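# Balance a wheel by shifting its two tyre weights

## Task

Push the balancer's lever down so the wheel is unlocked. Then move the two weights sitting on the tyre until the bubble in the hub's level rests entirely within the ring marked on that level. At the end the lever must still be down and both weights must sit wholly on the tyre, staying that way on their own without the robot holding anything in place. Finally release everything and pull the grippers away.

## Robot and tools

Robot: two 6-joint xArm-type arms, left_arm and right_arm, each with a parallel two-finger gripper and a wrist camera. Arm roots in the scene frame: left_arm at (+0.053, +0.296, 0) m with quat_wxyz (+0.998, 0, 0, +0.064); right_arm at (-0.051, -0.293, 0) m with quat_wxyz (+0.998, 0, 0, -0.066).

Scene frame: origin on the tabletop midway between the arms, +x out across the table, +z upward, left_arm on the +y side. The arm names do not match left or right in any picture.

Gripper geometry: fingers extend along the gripper's +z axis and close along its y axis. The reported end_effector_position is the point between the pads when shut, roughly 2 cm short of the fingertips; closing pushes the tips about 10 mm further along +z. Fully open pad gap is 0.084 m.

Tool execute_actions. Argument actions is a list holding zero or one item; optional pictures (boolean) asks for camera images. An empty list just reports the state with pictures. An action item is {"rows": [...], "steps": n}: 1 to 15 rows, steps 1 to 15 (default 15), each step 1/30 s. Fewer rows than steps means the final row is repeated. A wait item is {"steps": n} with n up to 300 and no rows; it counts steps since the previous result, your reply time included. A refused call moves nothing.

Row layout: one list of 14 numbers, each in [-1, 1], always covering both arms: left_arm waist, shoulder, elbow, forearm roll, wrist pitch, wrist roll, gripper opening, then the same seven for right_arm. The six joint entries are offsets, not poses: each is a change from that arm's joint angles printed in the most recent result showing them (before any such result, and for later calls within one reply, from the angles at the moment the action begins). Rows are not cumulative; each is measured from that same reference. Scale: 1.0 equals 2.036 rad. Sending all zeros therefore returns the arm to the reference angles; it is not a pause. The opening entry is absolute: +1 fully open, -1 shut.

Joint ranges (rad), per arm in column order: waist -6.283 to 6.283, shoulder -2.059 to 2.094, elbow -3.927 to 0.192, forearm roll -6.283 to 6.283, wrist pitch -1.693 to 3.142, wrist roll -6.283 to 6.283. A request more than 0.010 rad beyond an end is refused; the true end may sit 0.010 rad either way, and targets past it are clipped there, sometimes reported as "joint sent to its limit" (possibly about an earlier action). No such line does not prove room remains.

Motion: joint targets move at most 3.14 rad/s, with 0.16 s to accelerate, and an arm's joints are synchronised to finish together. Each step the target is held within 0.623 rad of the measured angle, and if it would move the gripper over 70 mm from its measured spot, all joints are scaled back. Between calls the arms keep heading to the last row's target until motion nearly stops or a step is HELD; after that only a new action drives them further. Each result is sampled 8 steps before its action ends; those last steps run while you write, so an action must have at least 8 steps.

Result lines: per arm, end_effector_position (m), end_effector_quat_wxyz and linear/angular velocities in the scene frame; positions can be inaccurate when the arm is stretched far. Joint positions and Joint velocities give one block per arm: six joints (rad, rad/s) then pad gap (m, m/s). grip_measured is the measured opening on the command scale. "joint command not followed" means a clearance check altered or blocked targets on some steps; the rest of the row still ran. HELD marks steps where all or part of your row was not sent. A torque fault (joint load reaching its limit) makes that arm back off slightly, freeze 10 s and drop the rest of the call. Load limits (N m): waist 45.5, shoulder 45.5, elbow 27.3, forearm roll 27.3, wrist pitch 18.2, wrist roll 18.2; carried weight counts. MOTOR HOT appears at 65 °C; at 80 °C an OVER-TEMPERATURE FAULT brakes the arm until it cools, and holding loads, even while you think, heats motors.

Gripping: to keep hold, command an opening well under grip_measured; lower squeezes harder, up to about 24 N per pad for items up to about 6 cm wide. Fast closing can overshoot. Re-sending the read grip_measured still presses lightly; wide parts may slip.

Tool zoom_image: camera (one of cam_head_left, cam_head_right, cam_high, cam_low, cam_left_wrist, cam_right_wrist) and region [x0, y0, x1, y1] in pixels of that camera's last full image, origin top-left, at most 504 by 504. All images are 896x504. Pinhole-plus-radial calibrations are supplied for every camera (world-to-camera transforms in the scene frame); they may be off by a couple of degrees and millimetres, and wrist camera poses follow the reported joints.

Tool read_manual: optional section, only "licences"; returns licence text, no motion.

Tool finished_scene: scene (integer, the current scene's number). Irreversible; its result reports success. Answering without any tool call ends the run.

Avoid: arms striking or pressing on each other, hard shoves, slams, dropping the weights, and anything leaving the table. Occasional outside tugs may act on held parts or loose objects. Moves that are quick, smooth and low-effort are preferred.

Each tool is called after "Request:" by a JSON object that holds its "api" and its "payload", one argument or row to a line.

## Session

Request:
{"api": "execute_actions", "payload": {
  "actions": []
}}

Scene clock: 0.00 s of 6000.00 s.
left_arm: end_effector_position=(+0.3730, -0.4494, +0.1451) grip_measured=+1.00 end_effector_quat_wxyz=(+0.170, +0.654, +0.679, -0.289) end_effector_velocity=(+0.001, +0.000, +0.002) end_effector_angular_velocity=(-0.002, -0.001, +0.001) | right_arm: end_effector_position=(+0.0979, -0.8027, +0.3537) grip_measured=+1.00 end_effector_quat_wxyz=(-0.026, +0.150, +0.963, -0.220) end_effector_velocity=(+0.001, +0.000, +0.001) end_effector_angular_velocity=(-0.001, -0.001, +0.001)
Joint positions: left_arm=[-1.201  1.072 -2.31  -0.629  0.8   -2.335  0.084] | right_arm=[-1.054 -0.119 -1.233 -0.316  1.012  2.387  0.084]
Joint velocities: left_arm=[ 0.001 -0.002  0.    -0.     0.     0.     0.   ] | right_arm=[ 0.001 -0.001 -0.001  0.    -0.    -0.    -0.   ]
Motor temperatures (°C, as the motors report them): left_arm=[33 37 36 39 35 36] | right_arm=[34 35 40 34 41 36]
camera_calibration (this result's frames):
cam_left_wrist: T_world_to_cam=[[0.985214, -0.0258755, -0.169364, -0.321445], [0.0822637, -0.795681, 0.600104, -0.408165], [-0.150288, -0.605163, -0.781787, 0.0275047], [0, 0, 0, 1]] pos_world=[0.354403, -0.316442, 0.212003]
cam_right_wrist: T_world_to_cam=[[0.290688, 0.851437, -0.436527, 0.843192], [0.948744, -0.315633, 0.0161432, -0.286039], [-0.124037, -0.418845, -0.899546, 0.127567], [0, 0, 0, 1]] pos_world=[0.042095, -0.754777, 0.487446]

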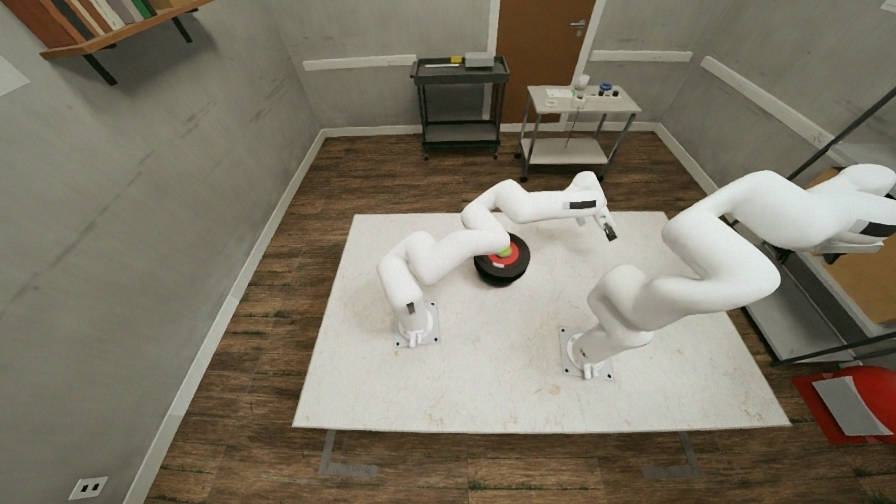

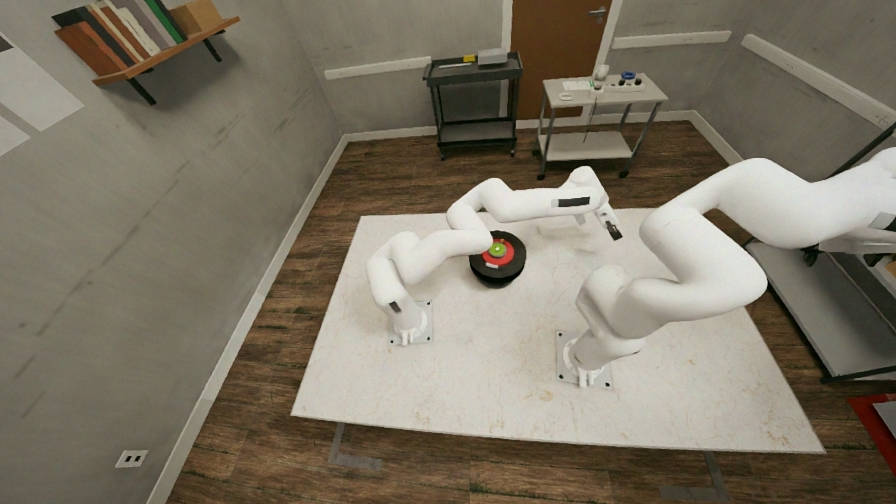

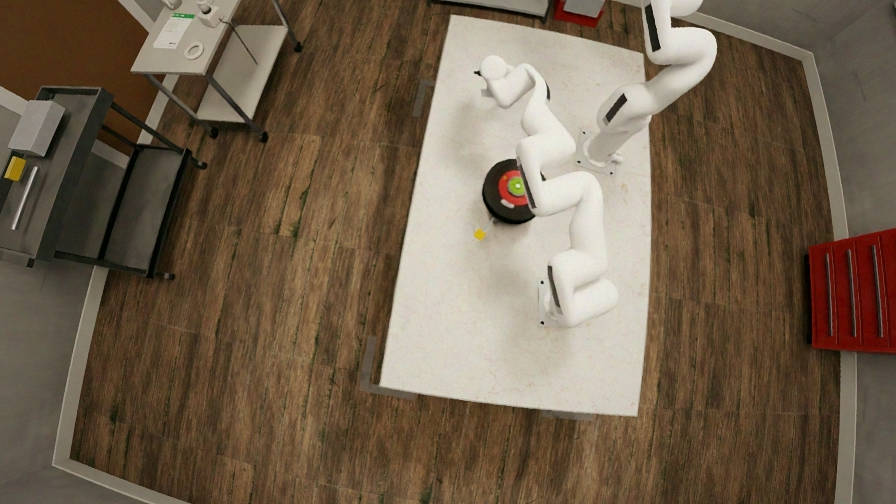

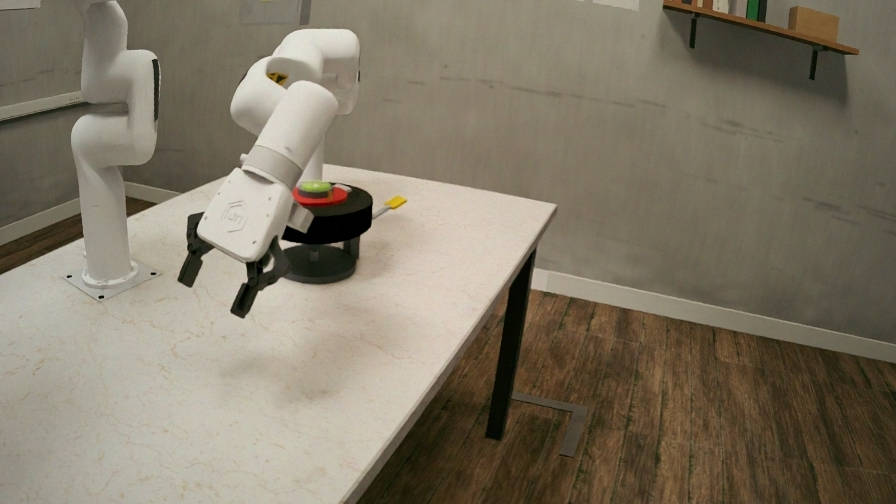

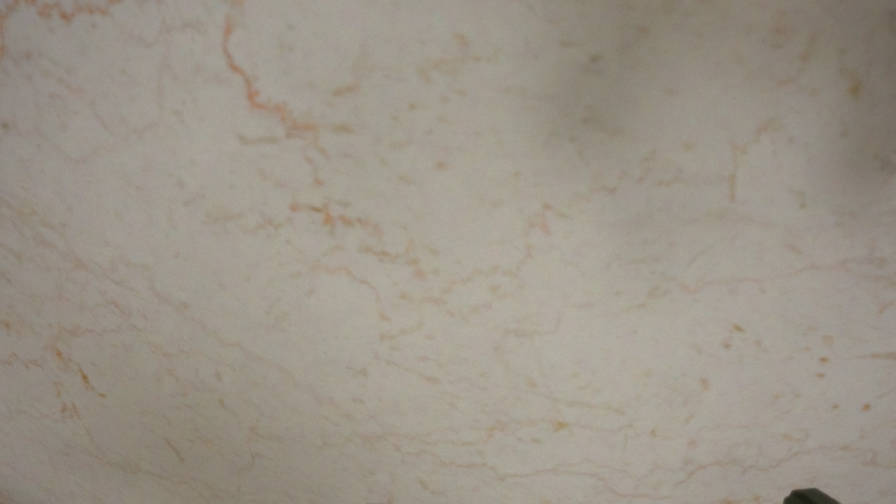

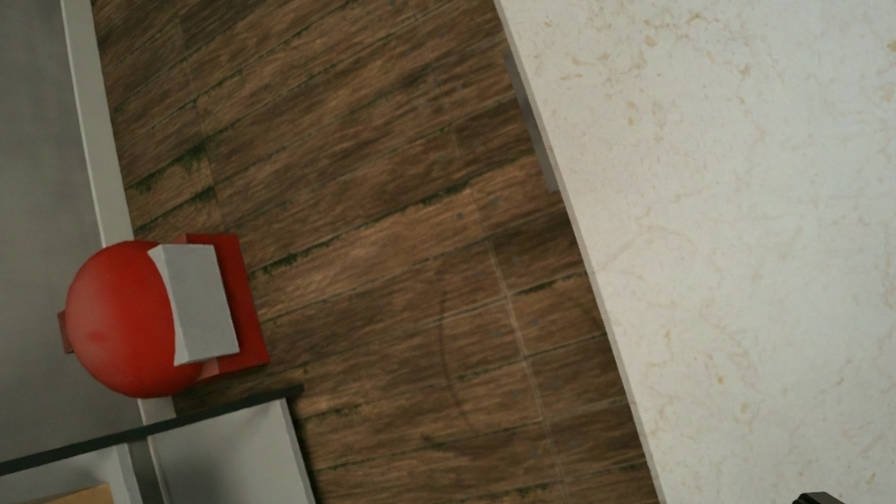

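Request:
{"api": "execute_actions", "payload": {
  "actions": [
    {"rows":[[0.088,-0.813,0.649,0.309,0.379,0.973,-1,0,0,0,0,0,0,1]],"steps":15}
  ]
}}

Request:
{"api": "execute_actions", "payload": {
  "actions": [
    {"steps":50}
  ],
  "pictures": true
}}

Scene clock: 1.30 s of 6000.00 s.
left_arm: end_effector_position=(+0.3788, -0.3834, +0.1543) grip_measured=+0.09 end_effector_quat_wxyz=(+0.123, +0.757, +0.607, -0.208) end_effector_velocity=(+0.067, +0.444, +0.192) end_effector_angular_velocity=(+0.870, -0.699, -1.400) | right_arm: end_effector_position=(+0.0979, -0.8027, +0.3537) grip_measured=+1.00 end_effector_quat_wxyz=(-0.026, +0.150, +0.963, -0.220) end_effector_velocity=(-0.000, -0.000, -0.000) end_effector_angular_velocity=(+0.000, +0.001, -0.000)
Joint positions: left_arm=[-1.154  0.904 -2.138 -0.464  0.971 -2.165  0.048] | right_arm=[-1.054 -0.119 -1.233 -0.316  1.012  2.387  0.084]
Joint velocities: left_arm=[ 0.328 -1.173  1.004  0.944  1.068  1.092 -0.179] | right_arm=[-0.     0.    -0.    -0.001  0.    -0.     0.   ]
Motor temperatures (°C, as the motors report them): left_arm=[33 37 36 39 35 36] | right_arm=[34 35 41 34 41 36]
Steps of this call (steps 1 to 32: nothing new was sent; steps 33 to 39: the first 7 steps of this action). Readings (joint positions):
33: left_arm=[-1.201 1.072 -2.310 -0.629 0.800 -2.335] | right_arm=[-1.054 -0.119 -1.233 -0.316 1.012 2.387]
34: left_arm=[-1.201 1.068 -2.305 -0.625 0.805 -2.331] | right_arm=[-1.054 -0.119 -1.233 -0.316 1.012 2.387]
36: left_arm=[-1.190 1.026 -2.255 -0.578 0.853 -2.283] | right_arm=[-1.054 -0.119 -1.233 -0.316 1.012 2.387]
39: the state above

Scene clock: 2.97 s of 6000.00 s.
left_arm: end_effector_position=(+0.2453, +0.0573, +0.3599) grip_measured=-1.00 end_effector_quat_wxyz=(-0.000, +0.964, -0.266, -0.000) end_effector_velocity=(-0.001, +0.001, +0.003) end_effector_angular_velocity=(-0.006, -0.006, -0.007) | right_arm: end_effector_position=(+0.0979, -0.8027, +0.3537) grip_measured=+1.00 end_effector_quat_wxyz=(-0.026, +0.150, +0.963, -0.220) end_effector_velocity=(+0.000, -0.000, +0.001) end_effector_angular_velocity=(-0.001, -0.001, +0.000)
Joint positions: left_arm=[-1.022 -0.582 -0.989 -0.     1.571 -0.355  0.   ] | right_arm=[-1.054 -0.119 -1.233 -0.316  1.012  2.387  0.084]
Joint velocities: left_arm=[-0.002 -0.009 -0.001  0.001  0.001  0.005  0.   ] | right_arm=[ 0.    -0.001 -0.002  0.001  0.001 -0.001  0.   ]
Motor temperatures (°C, as the motors report them): left_arm=[33 38 37 39 35 36] | right_arm=[34 35 42 34 41 36]
Kept back: nothing.
Steps of this call (steps 1 to 8: the last 8 steps of your previous action; steps 9 to 50: the robot went on to your last target). Readings (joint positions):
1: left_arm=[-1.145 0.866 -2.104 -0.435 1.006 -2.129] | right_arm=[-1.054 -0.119 -1.233 -0.316 1.012 2.387]
2: left_arm=[-1.137 0.830 -2.070 -0.408 1.040 -2.094] | right_arm=[-1.054 -0.119 -1.233 -0.316 1.012 2.387]
4: left_arm=[-1.124 0.761 -1.999 -0.359 1.104 -2.024] | right_arm=[-1.054 -0.119 -1.233 -0.316 1.012 2.387]
8: left_arm=[-1.101 0.620 -1.858 -0.278 1.209 -1.883] | right_arm=[-1.054 -0.119 -1.233 -0.316 1.012 2.387]
50: the state above
camera_calibration (this result's frames):
cam_left_wrist: T_world_to_cam=[[-0.516626, -0.856208, -0.00237503, 0.209665], [-0.856158, 0.516623, -0.00970364, 0.251079], [0.00953533, -0.00297976, -0.99995, 0.487675], [0, 0, 0, 1]] pos_world=[0.318631, 0.051257, 0.490585]
cam_right_wrist: T_world_to_cam=[[0.290688, 0.851437, -0.436527, 0.843192], [0.948744, -0.315633, 0.016143, -0.286039], [-0.124037, -0.418845, -0.899546, 0.127567], [0, 0, 0, 1]] pos_world=[0.042095, -0.754777, 0.487446]

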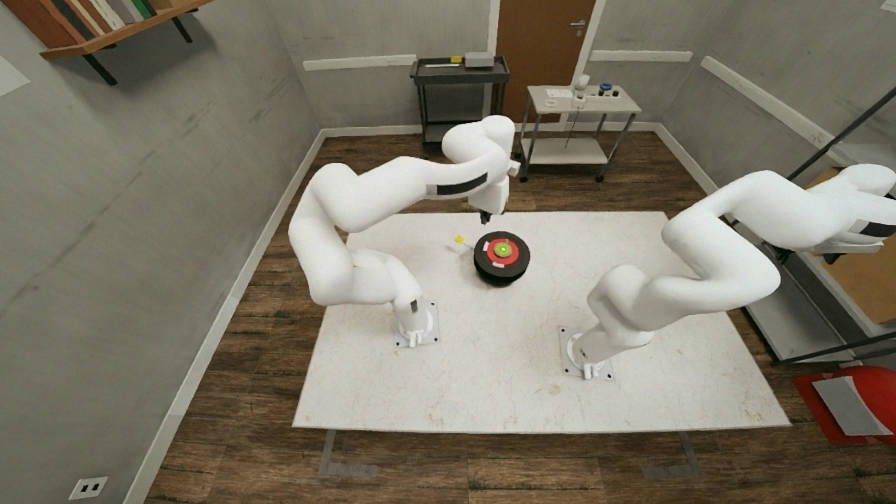

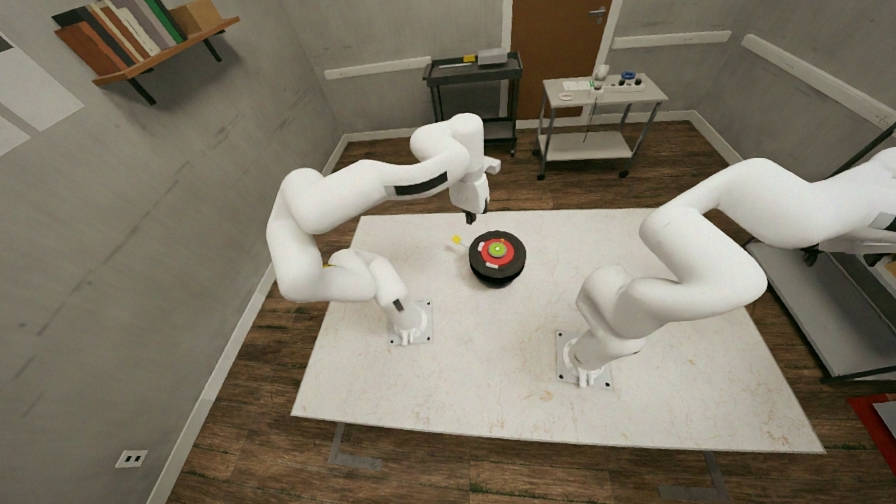

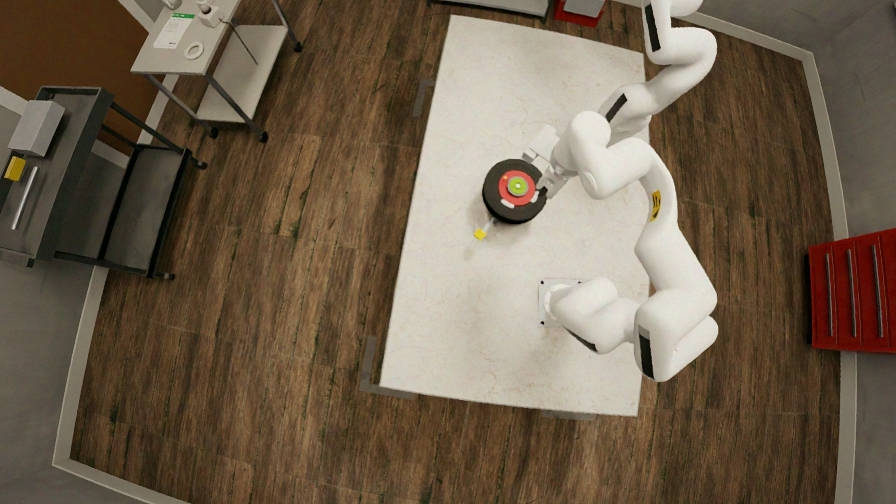

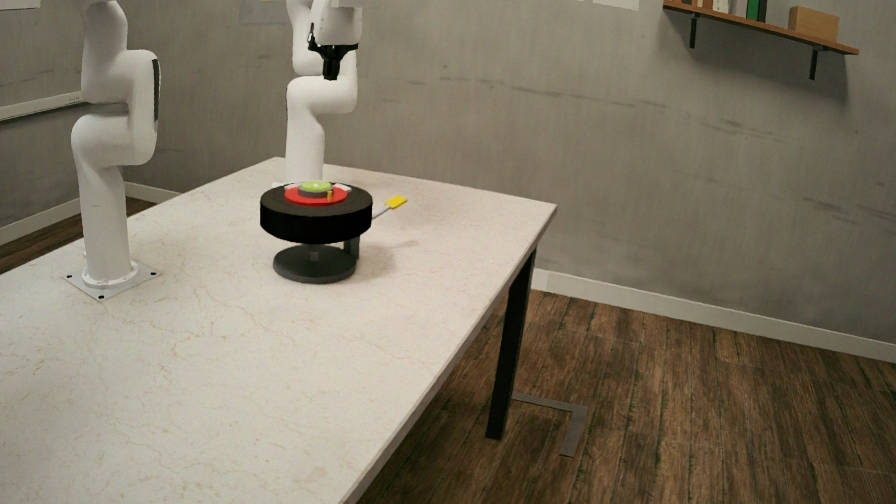

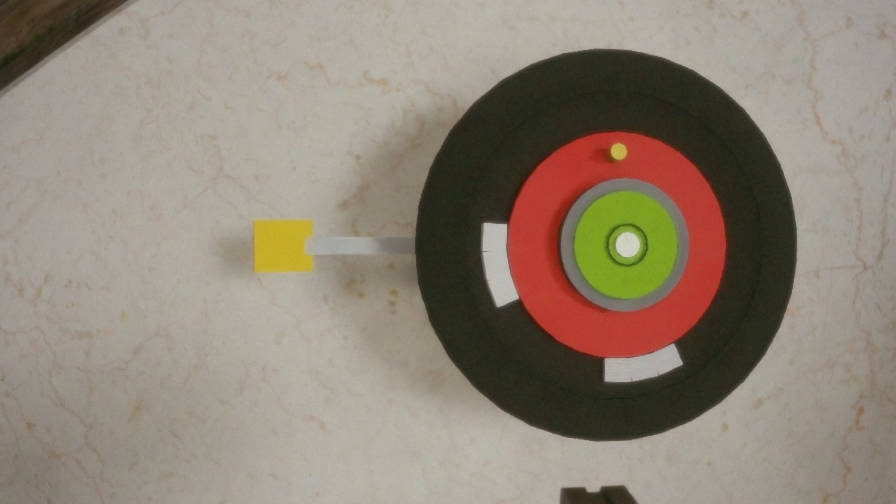

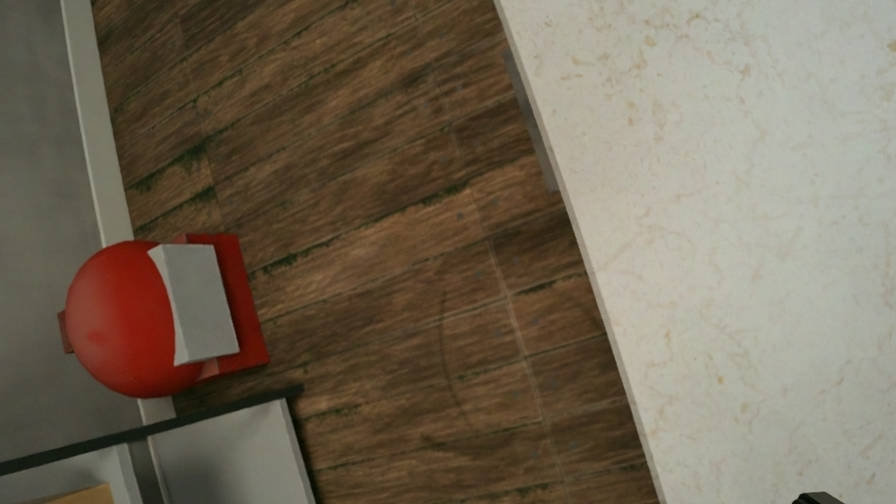

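Request:
{"api": "execute_actions", "payload": {
  "actions": [
    {"rows":[[0.2014,0.144,0.1876,0,-0.3315,0.894,-1,0,0,0,0,0,0,1]],"steps":15}
  ]
}}

Request:
{"api": "execute_actions", "payload": {
  "actions": [
    {"steps":30}
  ]
}}

Request:
{"api": "execute_actions", "payload": {
  "actions": [
    {"rows":[[0,0.01,0.0055,0,-0.0155,0,-1,0,0,0,0,0,0,1],[0,0.02,0.011,0,-0.031,0,-1,0,0,0,0,0,0,1],[0,0.028,0.015,0,-0.043,0,-1,0,0,0,0,0,0,1],[0,0.034,0.018,0,-0.052,0,-1,0,0,0,0,0,0,1],[0,0.039,0.021,0,-0.06,0,-1,0,0,0,0,0,0,1],[0,0.044,0.0235,0,-0.0675,0,-1,0,0,0,0,0,0,1],[0,0.049,0.026,0,-0.075,0,-1,0,0,0,0,0,0,1],[0,0.054,0.0285,0,-0.0825,0,-1,0,0,0,0,0,0,1],[0,0.059,0.031,0,-0.09,0,-1,0,0,0,0,0,0,1],[0,0.064,0.0335,0,-0.0975,0,-1,0,0,0,0,0,0,1],[0,0.069,0.036,0,-0.105,0,-1,0,0,0,0,0,0,1],[0,0.074,0.0385,0,-0.1125,0,-1,0,0,0,0,0,0,1],[0,0.078,0.0408,0,-0.1188,0,-1,0,0,0,0,0,0,1]],"steps":15}
  ]
}}

Request:
{"api": "execute_actions", "payload": {
  "actions": [
    {"steps":20}
  ],
  "pictures": true
}}

Scene clock: 4.87 s of 6000.00 s.
left_arm: end_effector_position=(+0.2864, +0.0596, +0.3086) grip_measured=-1.00 end_effector_quat_wxyz=(-0.002, +0.955, -0.295, -0.004) end_effector_velocity=(+0.241, +0.054, -0.357) end_effector_angular_velocity=(+0.061, +0.072, -0.468) | right_arm: end_effector_position=(+0.0979, -0.8027, +0.3537) grip_measured=+1.00 end_effector_quat_wxyz=(-0.026, +0.150, +0.963, -0.220) end_effector_velocity=(+0.000, +0.000, +0.001) end_effector_angular_velocity=(-0.001, -0.000, +0.000)
Joint positions: left_arm=[-0.921 -0.51  -0.893 -0.     1.412 -0.194  0.   ] | right_arm=[-1.054 -0.119 -1.233 -0.316  1.012  2.387  0.084]
Joint velocities: left_arm=[ 0.63   0.484  0.642  0.001 -1.031  1.098  0.   ] | right_arm=[ 0.    -0.001 -0.001  0.     0.    -0.    -0.   ]
Motor temperatures (°C, as the motors report them): left_arm=[33 37 37 39 35 36] | right_arm=[34 35 42 34 41 36]
Steps of this call (steps 1 to 15: the robot went on to your last target; steps 16 to 50: nothing new was sent; steps 51 to 57: the first 7 steps of this action). Readings (joint positions):
51: left_arm=[-1.022 -0.583 -0.988 -0.000 1.571 -0.354] | right_arm=[-1.054 -0.119 -1.233 -0.316 1.012 2.387]
52: left_arm=[-1.020 -0.582 -0.987 -0.000 1.567 -0.350] | right_arm=[-1.054 -0.119 -1.233 -0.316 1.012 2.387]
54: left_arm=[-0.992 -0.564 -0.965 -0.001 1.520 -0.303] | right_arm=[-1.054 -0.119 -1.233 -0.316 1.012 2.387]
57: the state above

Scene clock: 5.87 s of 6000.00 s.
left_arm: end_effector_position=(+0.3736, +0.1277, +0.1501) grip_measured=-1.00 end_effector_quat_wxyz=(-0.000, -0.562, +0.827, +0.000) end_effector_velocity=(-0.001, +0.002, -0.002) end_effector_angular_velocity=(+0.003, +0.005, -0.024) | right_arm: end_effector_position=(+0.0979, -0.8027, +0.3537) grip_measured=+1.00 end_effector_quat_wxyz=(-0.026, +0.150, +0.963, -0.220) end_effector_velocity=(-0.001, -0.000, +0.001) end_effector_angular_velocity=(-0.002, +0.001, -0.001)
Joint positions: left_arm=[-0.613 -0.289 -0.607 -0.     0.897  1.462  0.   ] | right_arm=[-1.054 -0.119 -1.233 -0.316  1.012  2.387  0.084]
Joint velocities: left_arm=[ 0.003  0.002  0.004  0.    -0.     0.027  0.   ] | right_arm=[-0.001 -0.001 -0.002 -0.001  0.001  0.    -0.   ]
Motor temperatures (°C, as the motors report them): left_arm=[33 38 37 39 35 36] | right_arm=[34 35 43 34 41 36]
Kept back: nothing.
Steps of this call (steps 1 to 8: the last 8 steps of your previous action; steps 9 to 30: the robot went on to your last target). Readings (joint positions):
1: left_arm=[-0.901 -0.495 -0.873 -0.000 1.377 -0.156] | right_arm=[-1.054 -0.119 -1.233 -0.316 1.012 2.387]
2: left_arm=[-0.880 -0.480 -0.855 -0.000 1.343 -0.116] | right_arm=[-1.054 -0.119 -1.233 -0.316 1.012 2.387]
4: left_arm=[-0.839 -0.451 -0.818 -0.000 1.274 -0.027] | right_arm=[-1.054 -0.119 -1.233 -0.316 1.012 2.387]
8: left_arm=[-0.760 -0.394 -0.743 -0.000 1.143 0.189] | right_arm=[-1.054 -0.119 -1.233 -0.316 1.012 2.387]
30: the state above

Scene clock: 6.10 s of 6000.00 s.
left_arm: end_effector_position=(+0.3749, +0.1270, +0.1228) grip_measured=-1.00 end_effector_quat_wxyz=(-0.000, -0.562, +0.827, +0.001) end_effector_velocity=(-0.014, +0.007, -0.186) end_effector_angular_velocity=(+0.030, +0.055, -0.000) | right_arm: end_effector_position=(+0.0979, -0.8027, +0.3537) grip_measured=+1.00 end_effector_quat_wxyz=(-0.026, +0.150, +0.963, -0.220) end_effector_velocity=(+0.001, -0.000, +0.001) end_effector_angular_velocity=(-0.003, -0.003, +0.001)
Joint positions: left_arm=[-0.613 -0.229 -0.575 -0.     0.806  1.462  0.   ] | right_arm=[-1.054 -0.119 -1.233 -0.316  1.012  2.387  0.084]
Joint velocities: left_arm=[-0.001  0.392  0.229  0.001 -0.558 -0.001  0.   ] | right_arm=[ 0.    -0.001 -0.002  0.001 -0.001 -0.    -0.   ]
Motor temperatures (°C, as the motors report them): left_arm=[33 38 37 39 35 36] | right_arm=[34 35 43 34 41 36]
Steps of this call (steps 1 to 7: the first 7 steps of this action). Readings (joint positions):
1: left_arm=[-0.613 -0.289 -0.607 -0.000 0.896 1.463] | right_arm=[-1.054 -0.119 -1.233 -0.316 1.012 2.387]
2: left_arm=[-0.613 -0.287 -0.606 -0.000 0.892 1.463] | right_arm=[-1.054 -0.119 -1.233 -0.316 1.012 2.387]
4: left_arm=[-0.613 -0.271 -0.599 -0.000 0.864 1.463] | right_arm=[-1.054 -0.119 -1.233 -0.316 1.012 2.387]
7: the state above

Scene clock: 6.77 s of 6000.00 s.
left_arm: end_effector_position=(+0.3738, +0.1276, +0.0802) grip_measured=-1.00 end_effector_quat_wxyz=(+0.000, -0.562, +0.827, -0.000) end_effector_velocity=(-0.001, +0.001, -0.001) end_effector_angular_velocity=(+0.001, +0.002, +0.001) | right_arm: end_effector_position=(+0.0979, -0.8027, +0.3537) grip_measured=+1.00 end_effector_quat_wxyz=(-0.026, +0.150, +0.963, -0.220) end_effector_velocity=(-0.000, -0.000, +0.001) end_effector_angular_velocity=(-0.001, +0.000, -0.001)
Joint positions: left_arm=[-0.613 -0.131 -0.524 -0.     0.655  1.462  0.   ] | right_arm=[-1.054 -0.119 -1.233 -0.316  1.012  2.387  0.084]
Joint velocities: left_arm=[ 0.     0.002  0.002  0.    -0.002 -0.001  0.   ] | right_arm=[-0.    -0.001 -0.001 -0.     0.001 -0.    -0.   ]
Motor temperatures (°C, as the motors report them): left_arm=[33 38 37 39 35 36] | right_arm=[34 35 43 34 41 36]
Kept back: nothing.
Steps of this call (steps 1 to 8: the last 8 steps of your previous action; steps 9 to 20: the robot went on to your last target). Readings (joint positions):
1: left_arm=[-0.613 -0.217 -0.568 -0.000 0.787 1.462] | right_arm=[-1.054 -0.119 -1.233 -0.316 1.012 2.387]
2: left_arm=[-0.613 -0.206 -0.562 -0.000 0.770 1.462] | right_arm=[-1.054 -0.119 -1.233 -0.316 1.012 2.387]
4: left_arm=[-0.613 -0.185 -0.552 -0.000 0.737 1.462] | right_arm=[-1.054 -0.119 -1.233 -0.316 1.012 2.387]
8: left_arm=[-0.613 -0.145 -0.532 -0.000 0.678 1.462] | right_arm=[-1.054 -0.119 -1.233 -0.316 1.012 2.387]
20: the state above
camera_calibration (this result's frames):
cam_left_wrist: T_world_to_cam=[[-0.928753, 0.37069, -0.0025456, 0.333087], [0.370695, 0.928692, -0.0107708, -0.189084], [-0.00162855, -0.0109471, -0.999939, 0.212175], [0, 0, 0, 1]] pos_world=[0.379794, 0.054451, 0.210974]
cam_right_wrist: T_world_to_cam=[[0.290688, 0.851437, -0.436527, 0.843192], [0.948744, -0.315633, 0.0161433, -0.286039], [-0.124037, -0.418845, -0.899546, 0.127567], [0, 0, 0, 1]] pos_world=[0.0420951, -0.754777, 0.487446]

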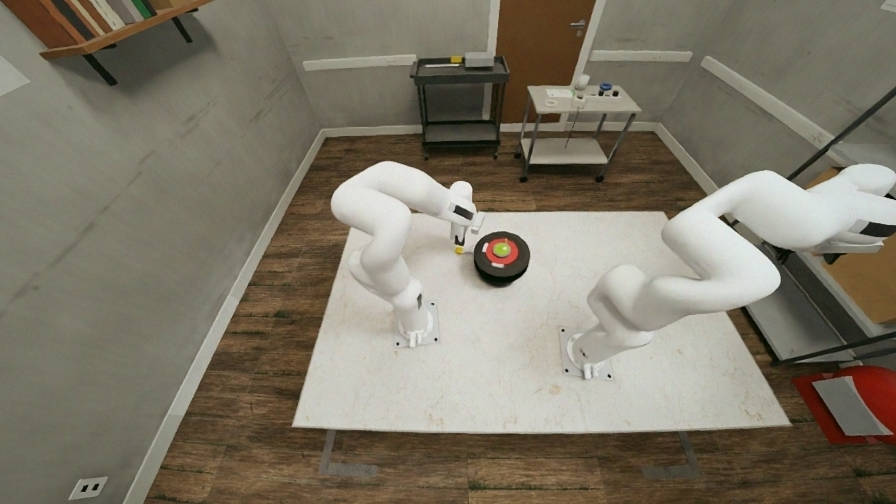

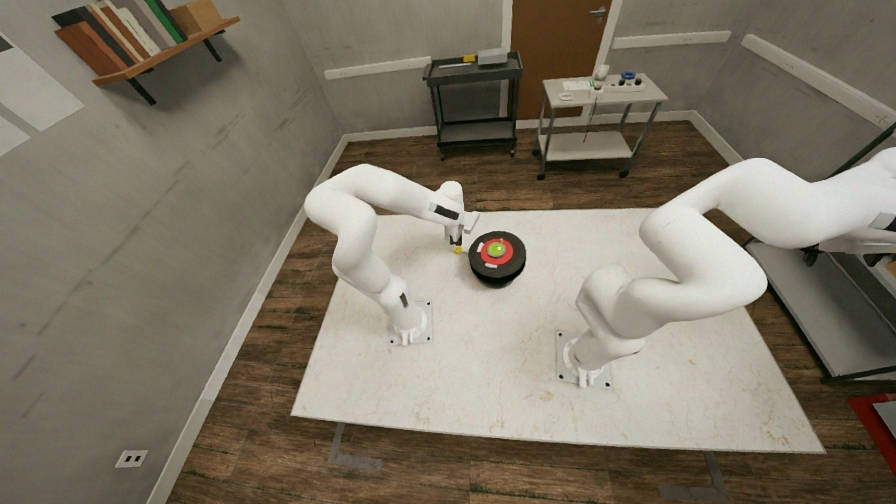

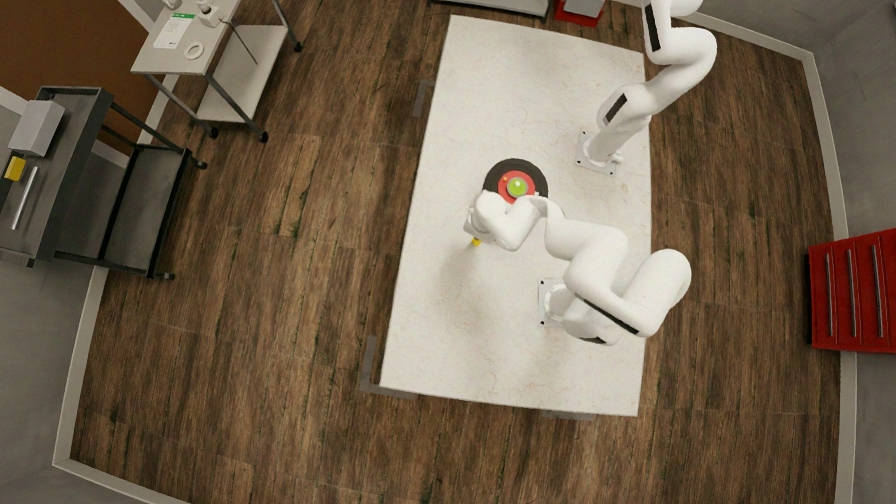

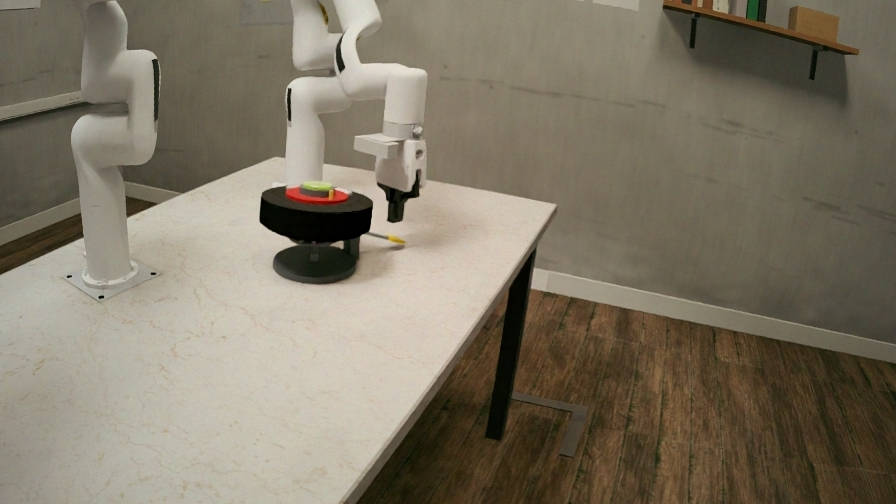

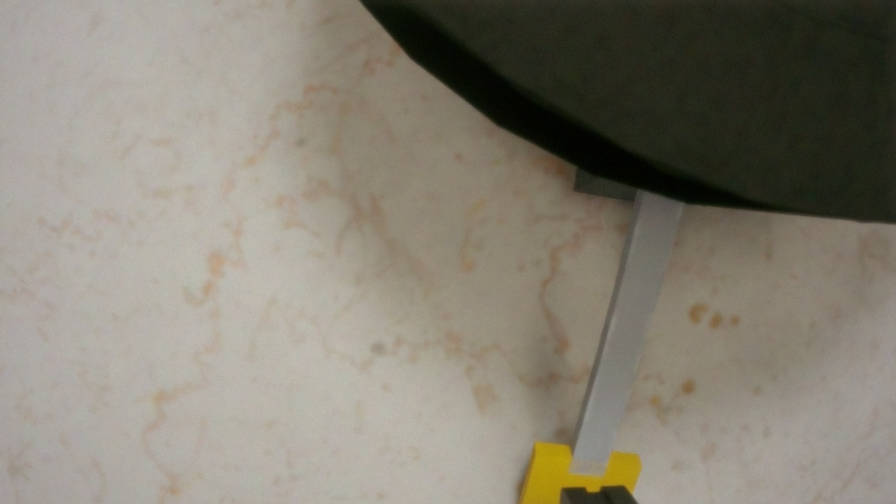

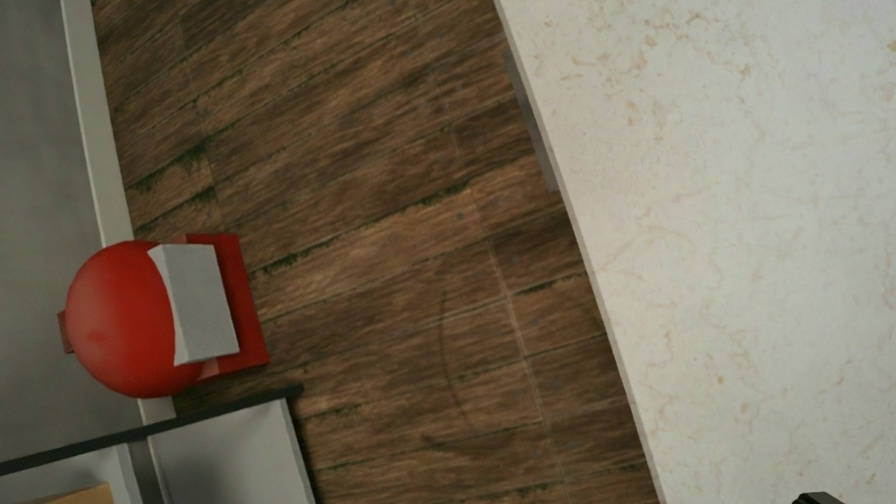

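Request:
{"api": "execute_actions", "payload": {
  "actions": [
    {"rows":[[0,-0.1076,-0.0815,0,0.189,0,-1,0,0,0,0,0,0,1],[0,-0.1076,-0.0815,0,0.189,0,-1,0,0,0,0,0,0,1],[0,-0.1076,-0.0815,0,0.189,0,-1,0,0,0,0,0,0,1],[0,-0.1076,-0.0815,0,0.189,0,-1,0,0,0,0,0,0,1],[0,-0.1076,-0.0815,0,0.189,0,-0.5,0,0,0,0,0,0,1],[0,-0.1076,-0.0815,0,0.189,0,0.25,0,0,0,0,0,0,1],[0,-0.1076,-0.0815,0,0.189,0,0.25,0,0,0,0,0,0,1],[0,-0.1076,-0.0815,0,0.189,0,0.25,0,0,0,0,0,0,1],[0,-0.1076,-0.0815,0,0.189,0,0.25,0,0,0,0,0,0,1],[0,-0.1076,-0.0815,0,0.189,0,0.25,0,0,0,0,0,0,1],[0,-0.1076,-0.0815,0,0.189,0,0.25,0,0,0,0,0,0,1],[0,-0.1076,-0.0815,0,0.189,0,0.25,0,0,0,0,0,0,1],[0,-0.1076,-0.0815,0,0.189,0,0.25,0,0,0,0,0,0,1],[0,-0.1076,-0.0815,0,0.189,0,0.25,0,0,0,0,0,0,1],[-0.1473,-0.1135,-0.0712,0,0.1847,-0.1464,0.25,0,0,0,0,0,0,1]],"steps":15}
  ]
}}

Request:
{"api": "execute_actions", "payload": {
  "actions": [
    {"steps":32}
  ],
  "pictures": true
}}

Scene clock: 8.00 s of 6000.00 s.
left_arm: end_effector_position=(+0.3795, +0.1246, +0.1360) grip_measured=-0.66 end_effector_quat_wxyz=(+0.000, -0.562, +0.827, -0.000) end_effector_velocity=(+0.065, -0.034, +0.476) end_effector_angular_velocity=(-0.105, -0.196, +0.004) | right_arm: end_effector_position=(+0.0979, -0.8027, +0.3537) grip_measured=+1.00 end_effector_quat_wxyz=(-0.026, +0.150, +0.963, -0.220) end_effector_velocity=(+0.000, -0.000, -0.000) end_effector_angular_velocity=(-0.001, +0.000, +0.000)
Joint positions: left_arm=[-0.613 -0.24  -0.608 -0.     0.847  1.462  0.015] | right_arm=[-1.054 -0.119 -1.233 -0.316  1.012  2.387  0.084]
Joint velocities: left_arm=[ 0.002 -0.832 -0.699 -0.001  1.309 -0.001  0.182] | right_arm=[-0.     0.001 -0.001 -0.001 -0.001 -0.    -0.   ]
Motor temperatures (°C, as the motors report them): left_arm=[33 38 38 39 35 36] | right_arm=[34 35 43 34 41 36]
Steps of this call (steps 1 to 15: the robot went on to your last target; steps 16 to 30: nothing new was sent; steps 31 to 37: the first 7 steps of this action). Readings (joint positions):
31: left_arm=[-0.613 -0.130 -0.524 -0.000 0.655 1.462] | right_arm=[-1.054 -0.119 -1.233 -0.316 1.012 2.387]
32: left_arm=[-0.613 -0.132 -0.525 -0.000 0.660 1.462] | right_arm=[-1.054 -0.119 -1.233 -0.316 1.012 2.387]
34: left_arm=[-0.613 -0.156 -0.541 -0.000 0.709 1.462] | right_arm=[-1.054 -0.119 -1.233 -0.316 1.012 2.387]
37: the state above

Scene clock: 9.07 s of 6000.00 s.
left_arm: end_effector_position=(+0.3076, +0.0429, +0.1910) grip_measured=+0.24 end_effector_quat_wxyz=(-0.000, -0.562, +0.827, -0.000) end_effector_velocity=(-0.001, -0.001, +0.000) end_effector_angular_velocity=(-0.000, +0.000, -0.003) | right_arm: end_effector_position=(+0.0979, -0.8027, +0.3537) grip_measured=+1.00 end_effector_quat_wxyz=(-0.026, +0.150, +0.963, -0.220) end_effector_velocity=(+0.000, -0.000, -0.001) end_effector_angular_velocity=(+0.001, -0.002, -0.000)
Joint positions: left_arm=[-0.912 -0.362 -0.669 -0.     1.031  1.164  0.054] | right_arm=[-1.054 -0.119 -1.233 -0.316  1.012  2.387  0.084]
Joint velocities: left_arm=[-0.004 -0.001  0.    -0.     0.001 -0.001 -0.   ] | right_arm=[-0.     0.001  0.001  0.002 -0.002  0.    -0.   ]
Motor temperatures (°C, as the motors report them): left_arm=[33 38 38 39 35 36] | right_arm=[34 35 44 34 41 36]
Kept back: nothing.
Steps of this call (steps 1 to 8: the last 8 steps of your previous action; steps 9 to 32: the robot went on to your last target). Readings (joint positions):
1: left_arm=[-0.613 -0.266 -0.630 -0.000 0.890 1.462] | right_arm=[-1.054 -0.119 -1.233 -0.316 1.012 2.387]
2: left_arm=[-0.613 -0.291 -0.648 -0.000 0.931 1.462] | right_arm=[-1.054 -0.119 -1.233 -0.316 1.012 2.387]
4: left_arm=[-0.613 -0.329 -0.676 -0.000 0.995 1.462] | right_arm=[-1.054 -0.119 -1.233 -0.316 1.012 2.387]
8: left_arm=[-0.613 -0.348 -0.688 -0.000 1.033 1.462] | right_arm=[-1.054 -0.119 -1.233 -0.316 1.012 2.387]
32: the state above
camera_calibration (this result's frames):
cam_left_wrist: T_world_to_cam=[[-0.928205, 0.372062, -0.00242307, 0.303051], [0.372065, 0.928143, -0.0108617, -0.0849767], [-0.00179226, -0.0109834, -0.999938, 0.322], [0, 0, 0, 1]] pos_world=[0.313487, -0.0303464, 0.321791]
cam_right_wrist: T_world_to_cam=[[0.290688, 0.851437, -0.436527, 0.843192], [0.948744, -0.315633, 0.0161433, -0.286039], [-0.124037, -0.418845, -0.899546, 0.127567], [0, 0, 0, 1]] pos_world=[0.0420951, -0.754777, 0.487446]

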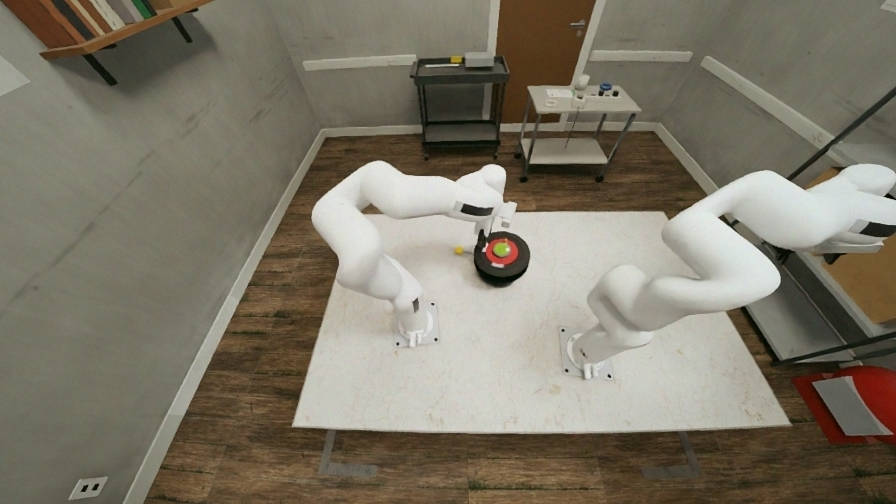

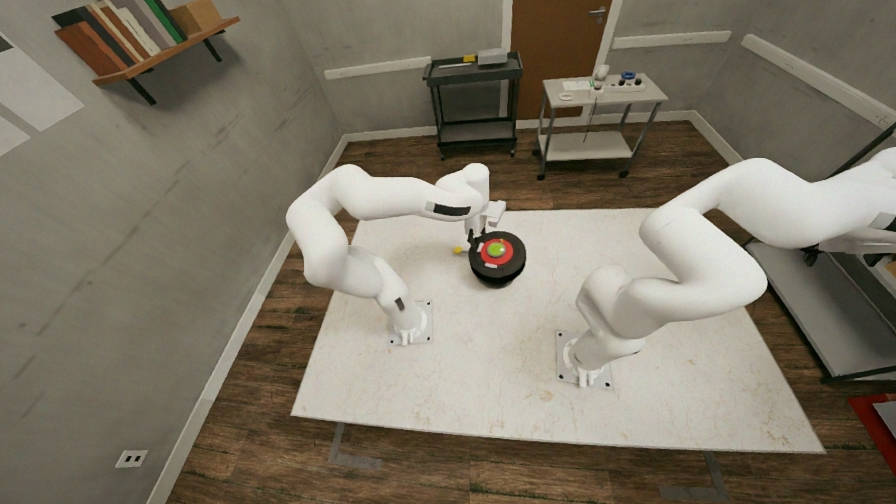

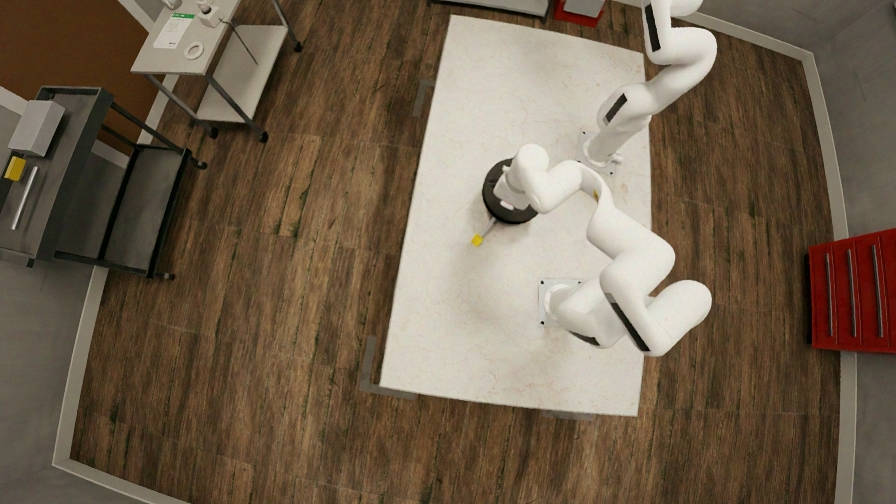

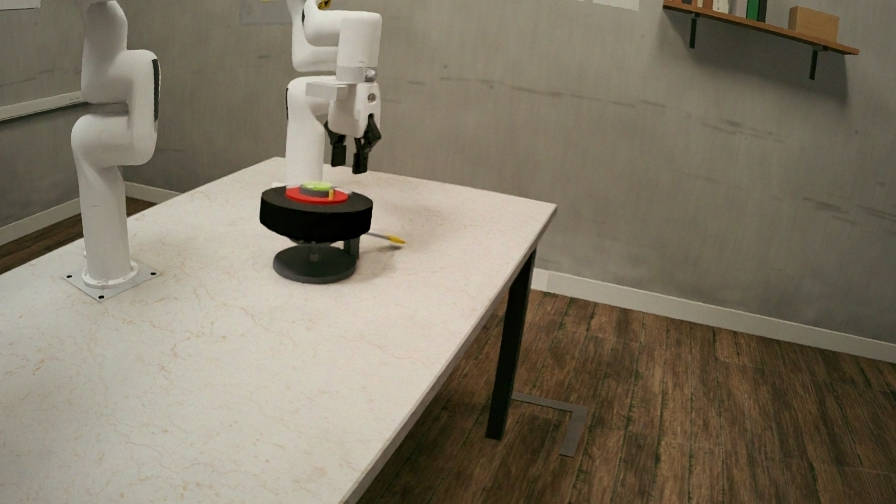

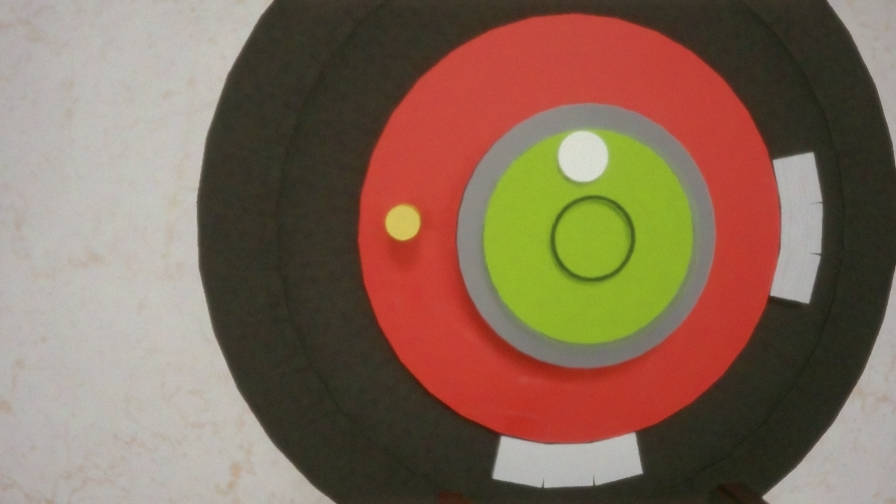

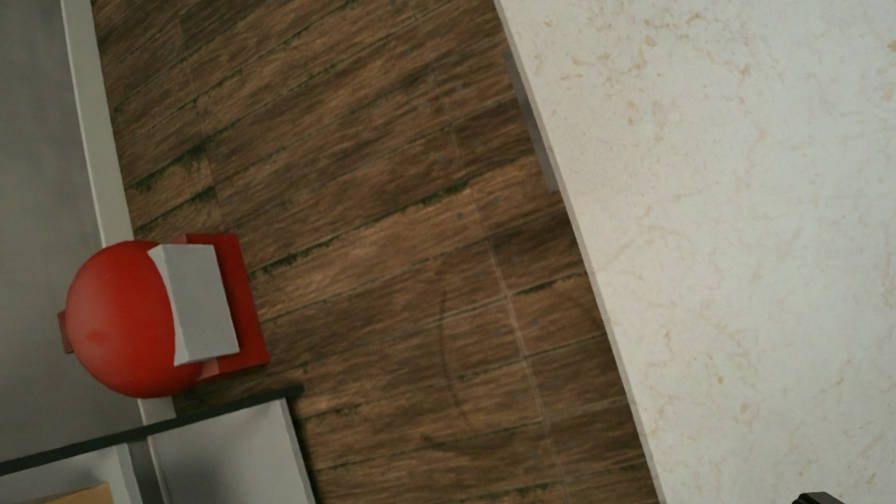

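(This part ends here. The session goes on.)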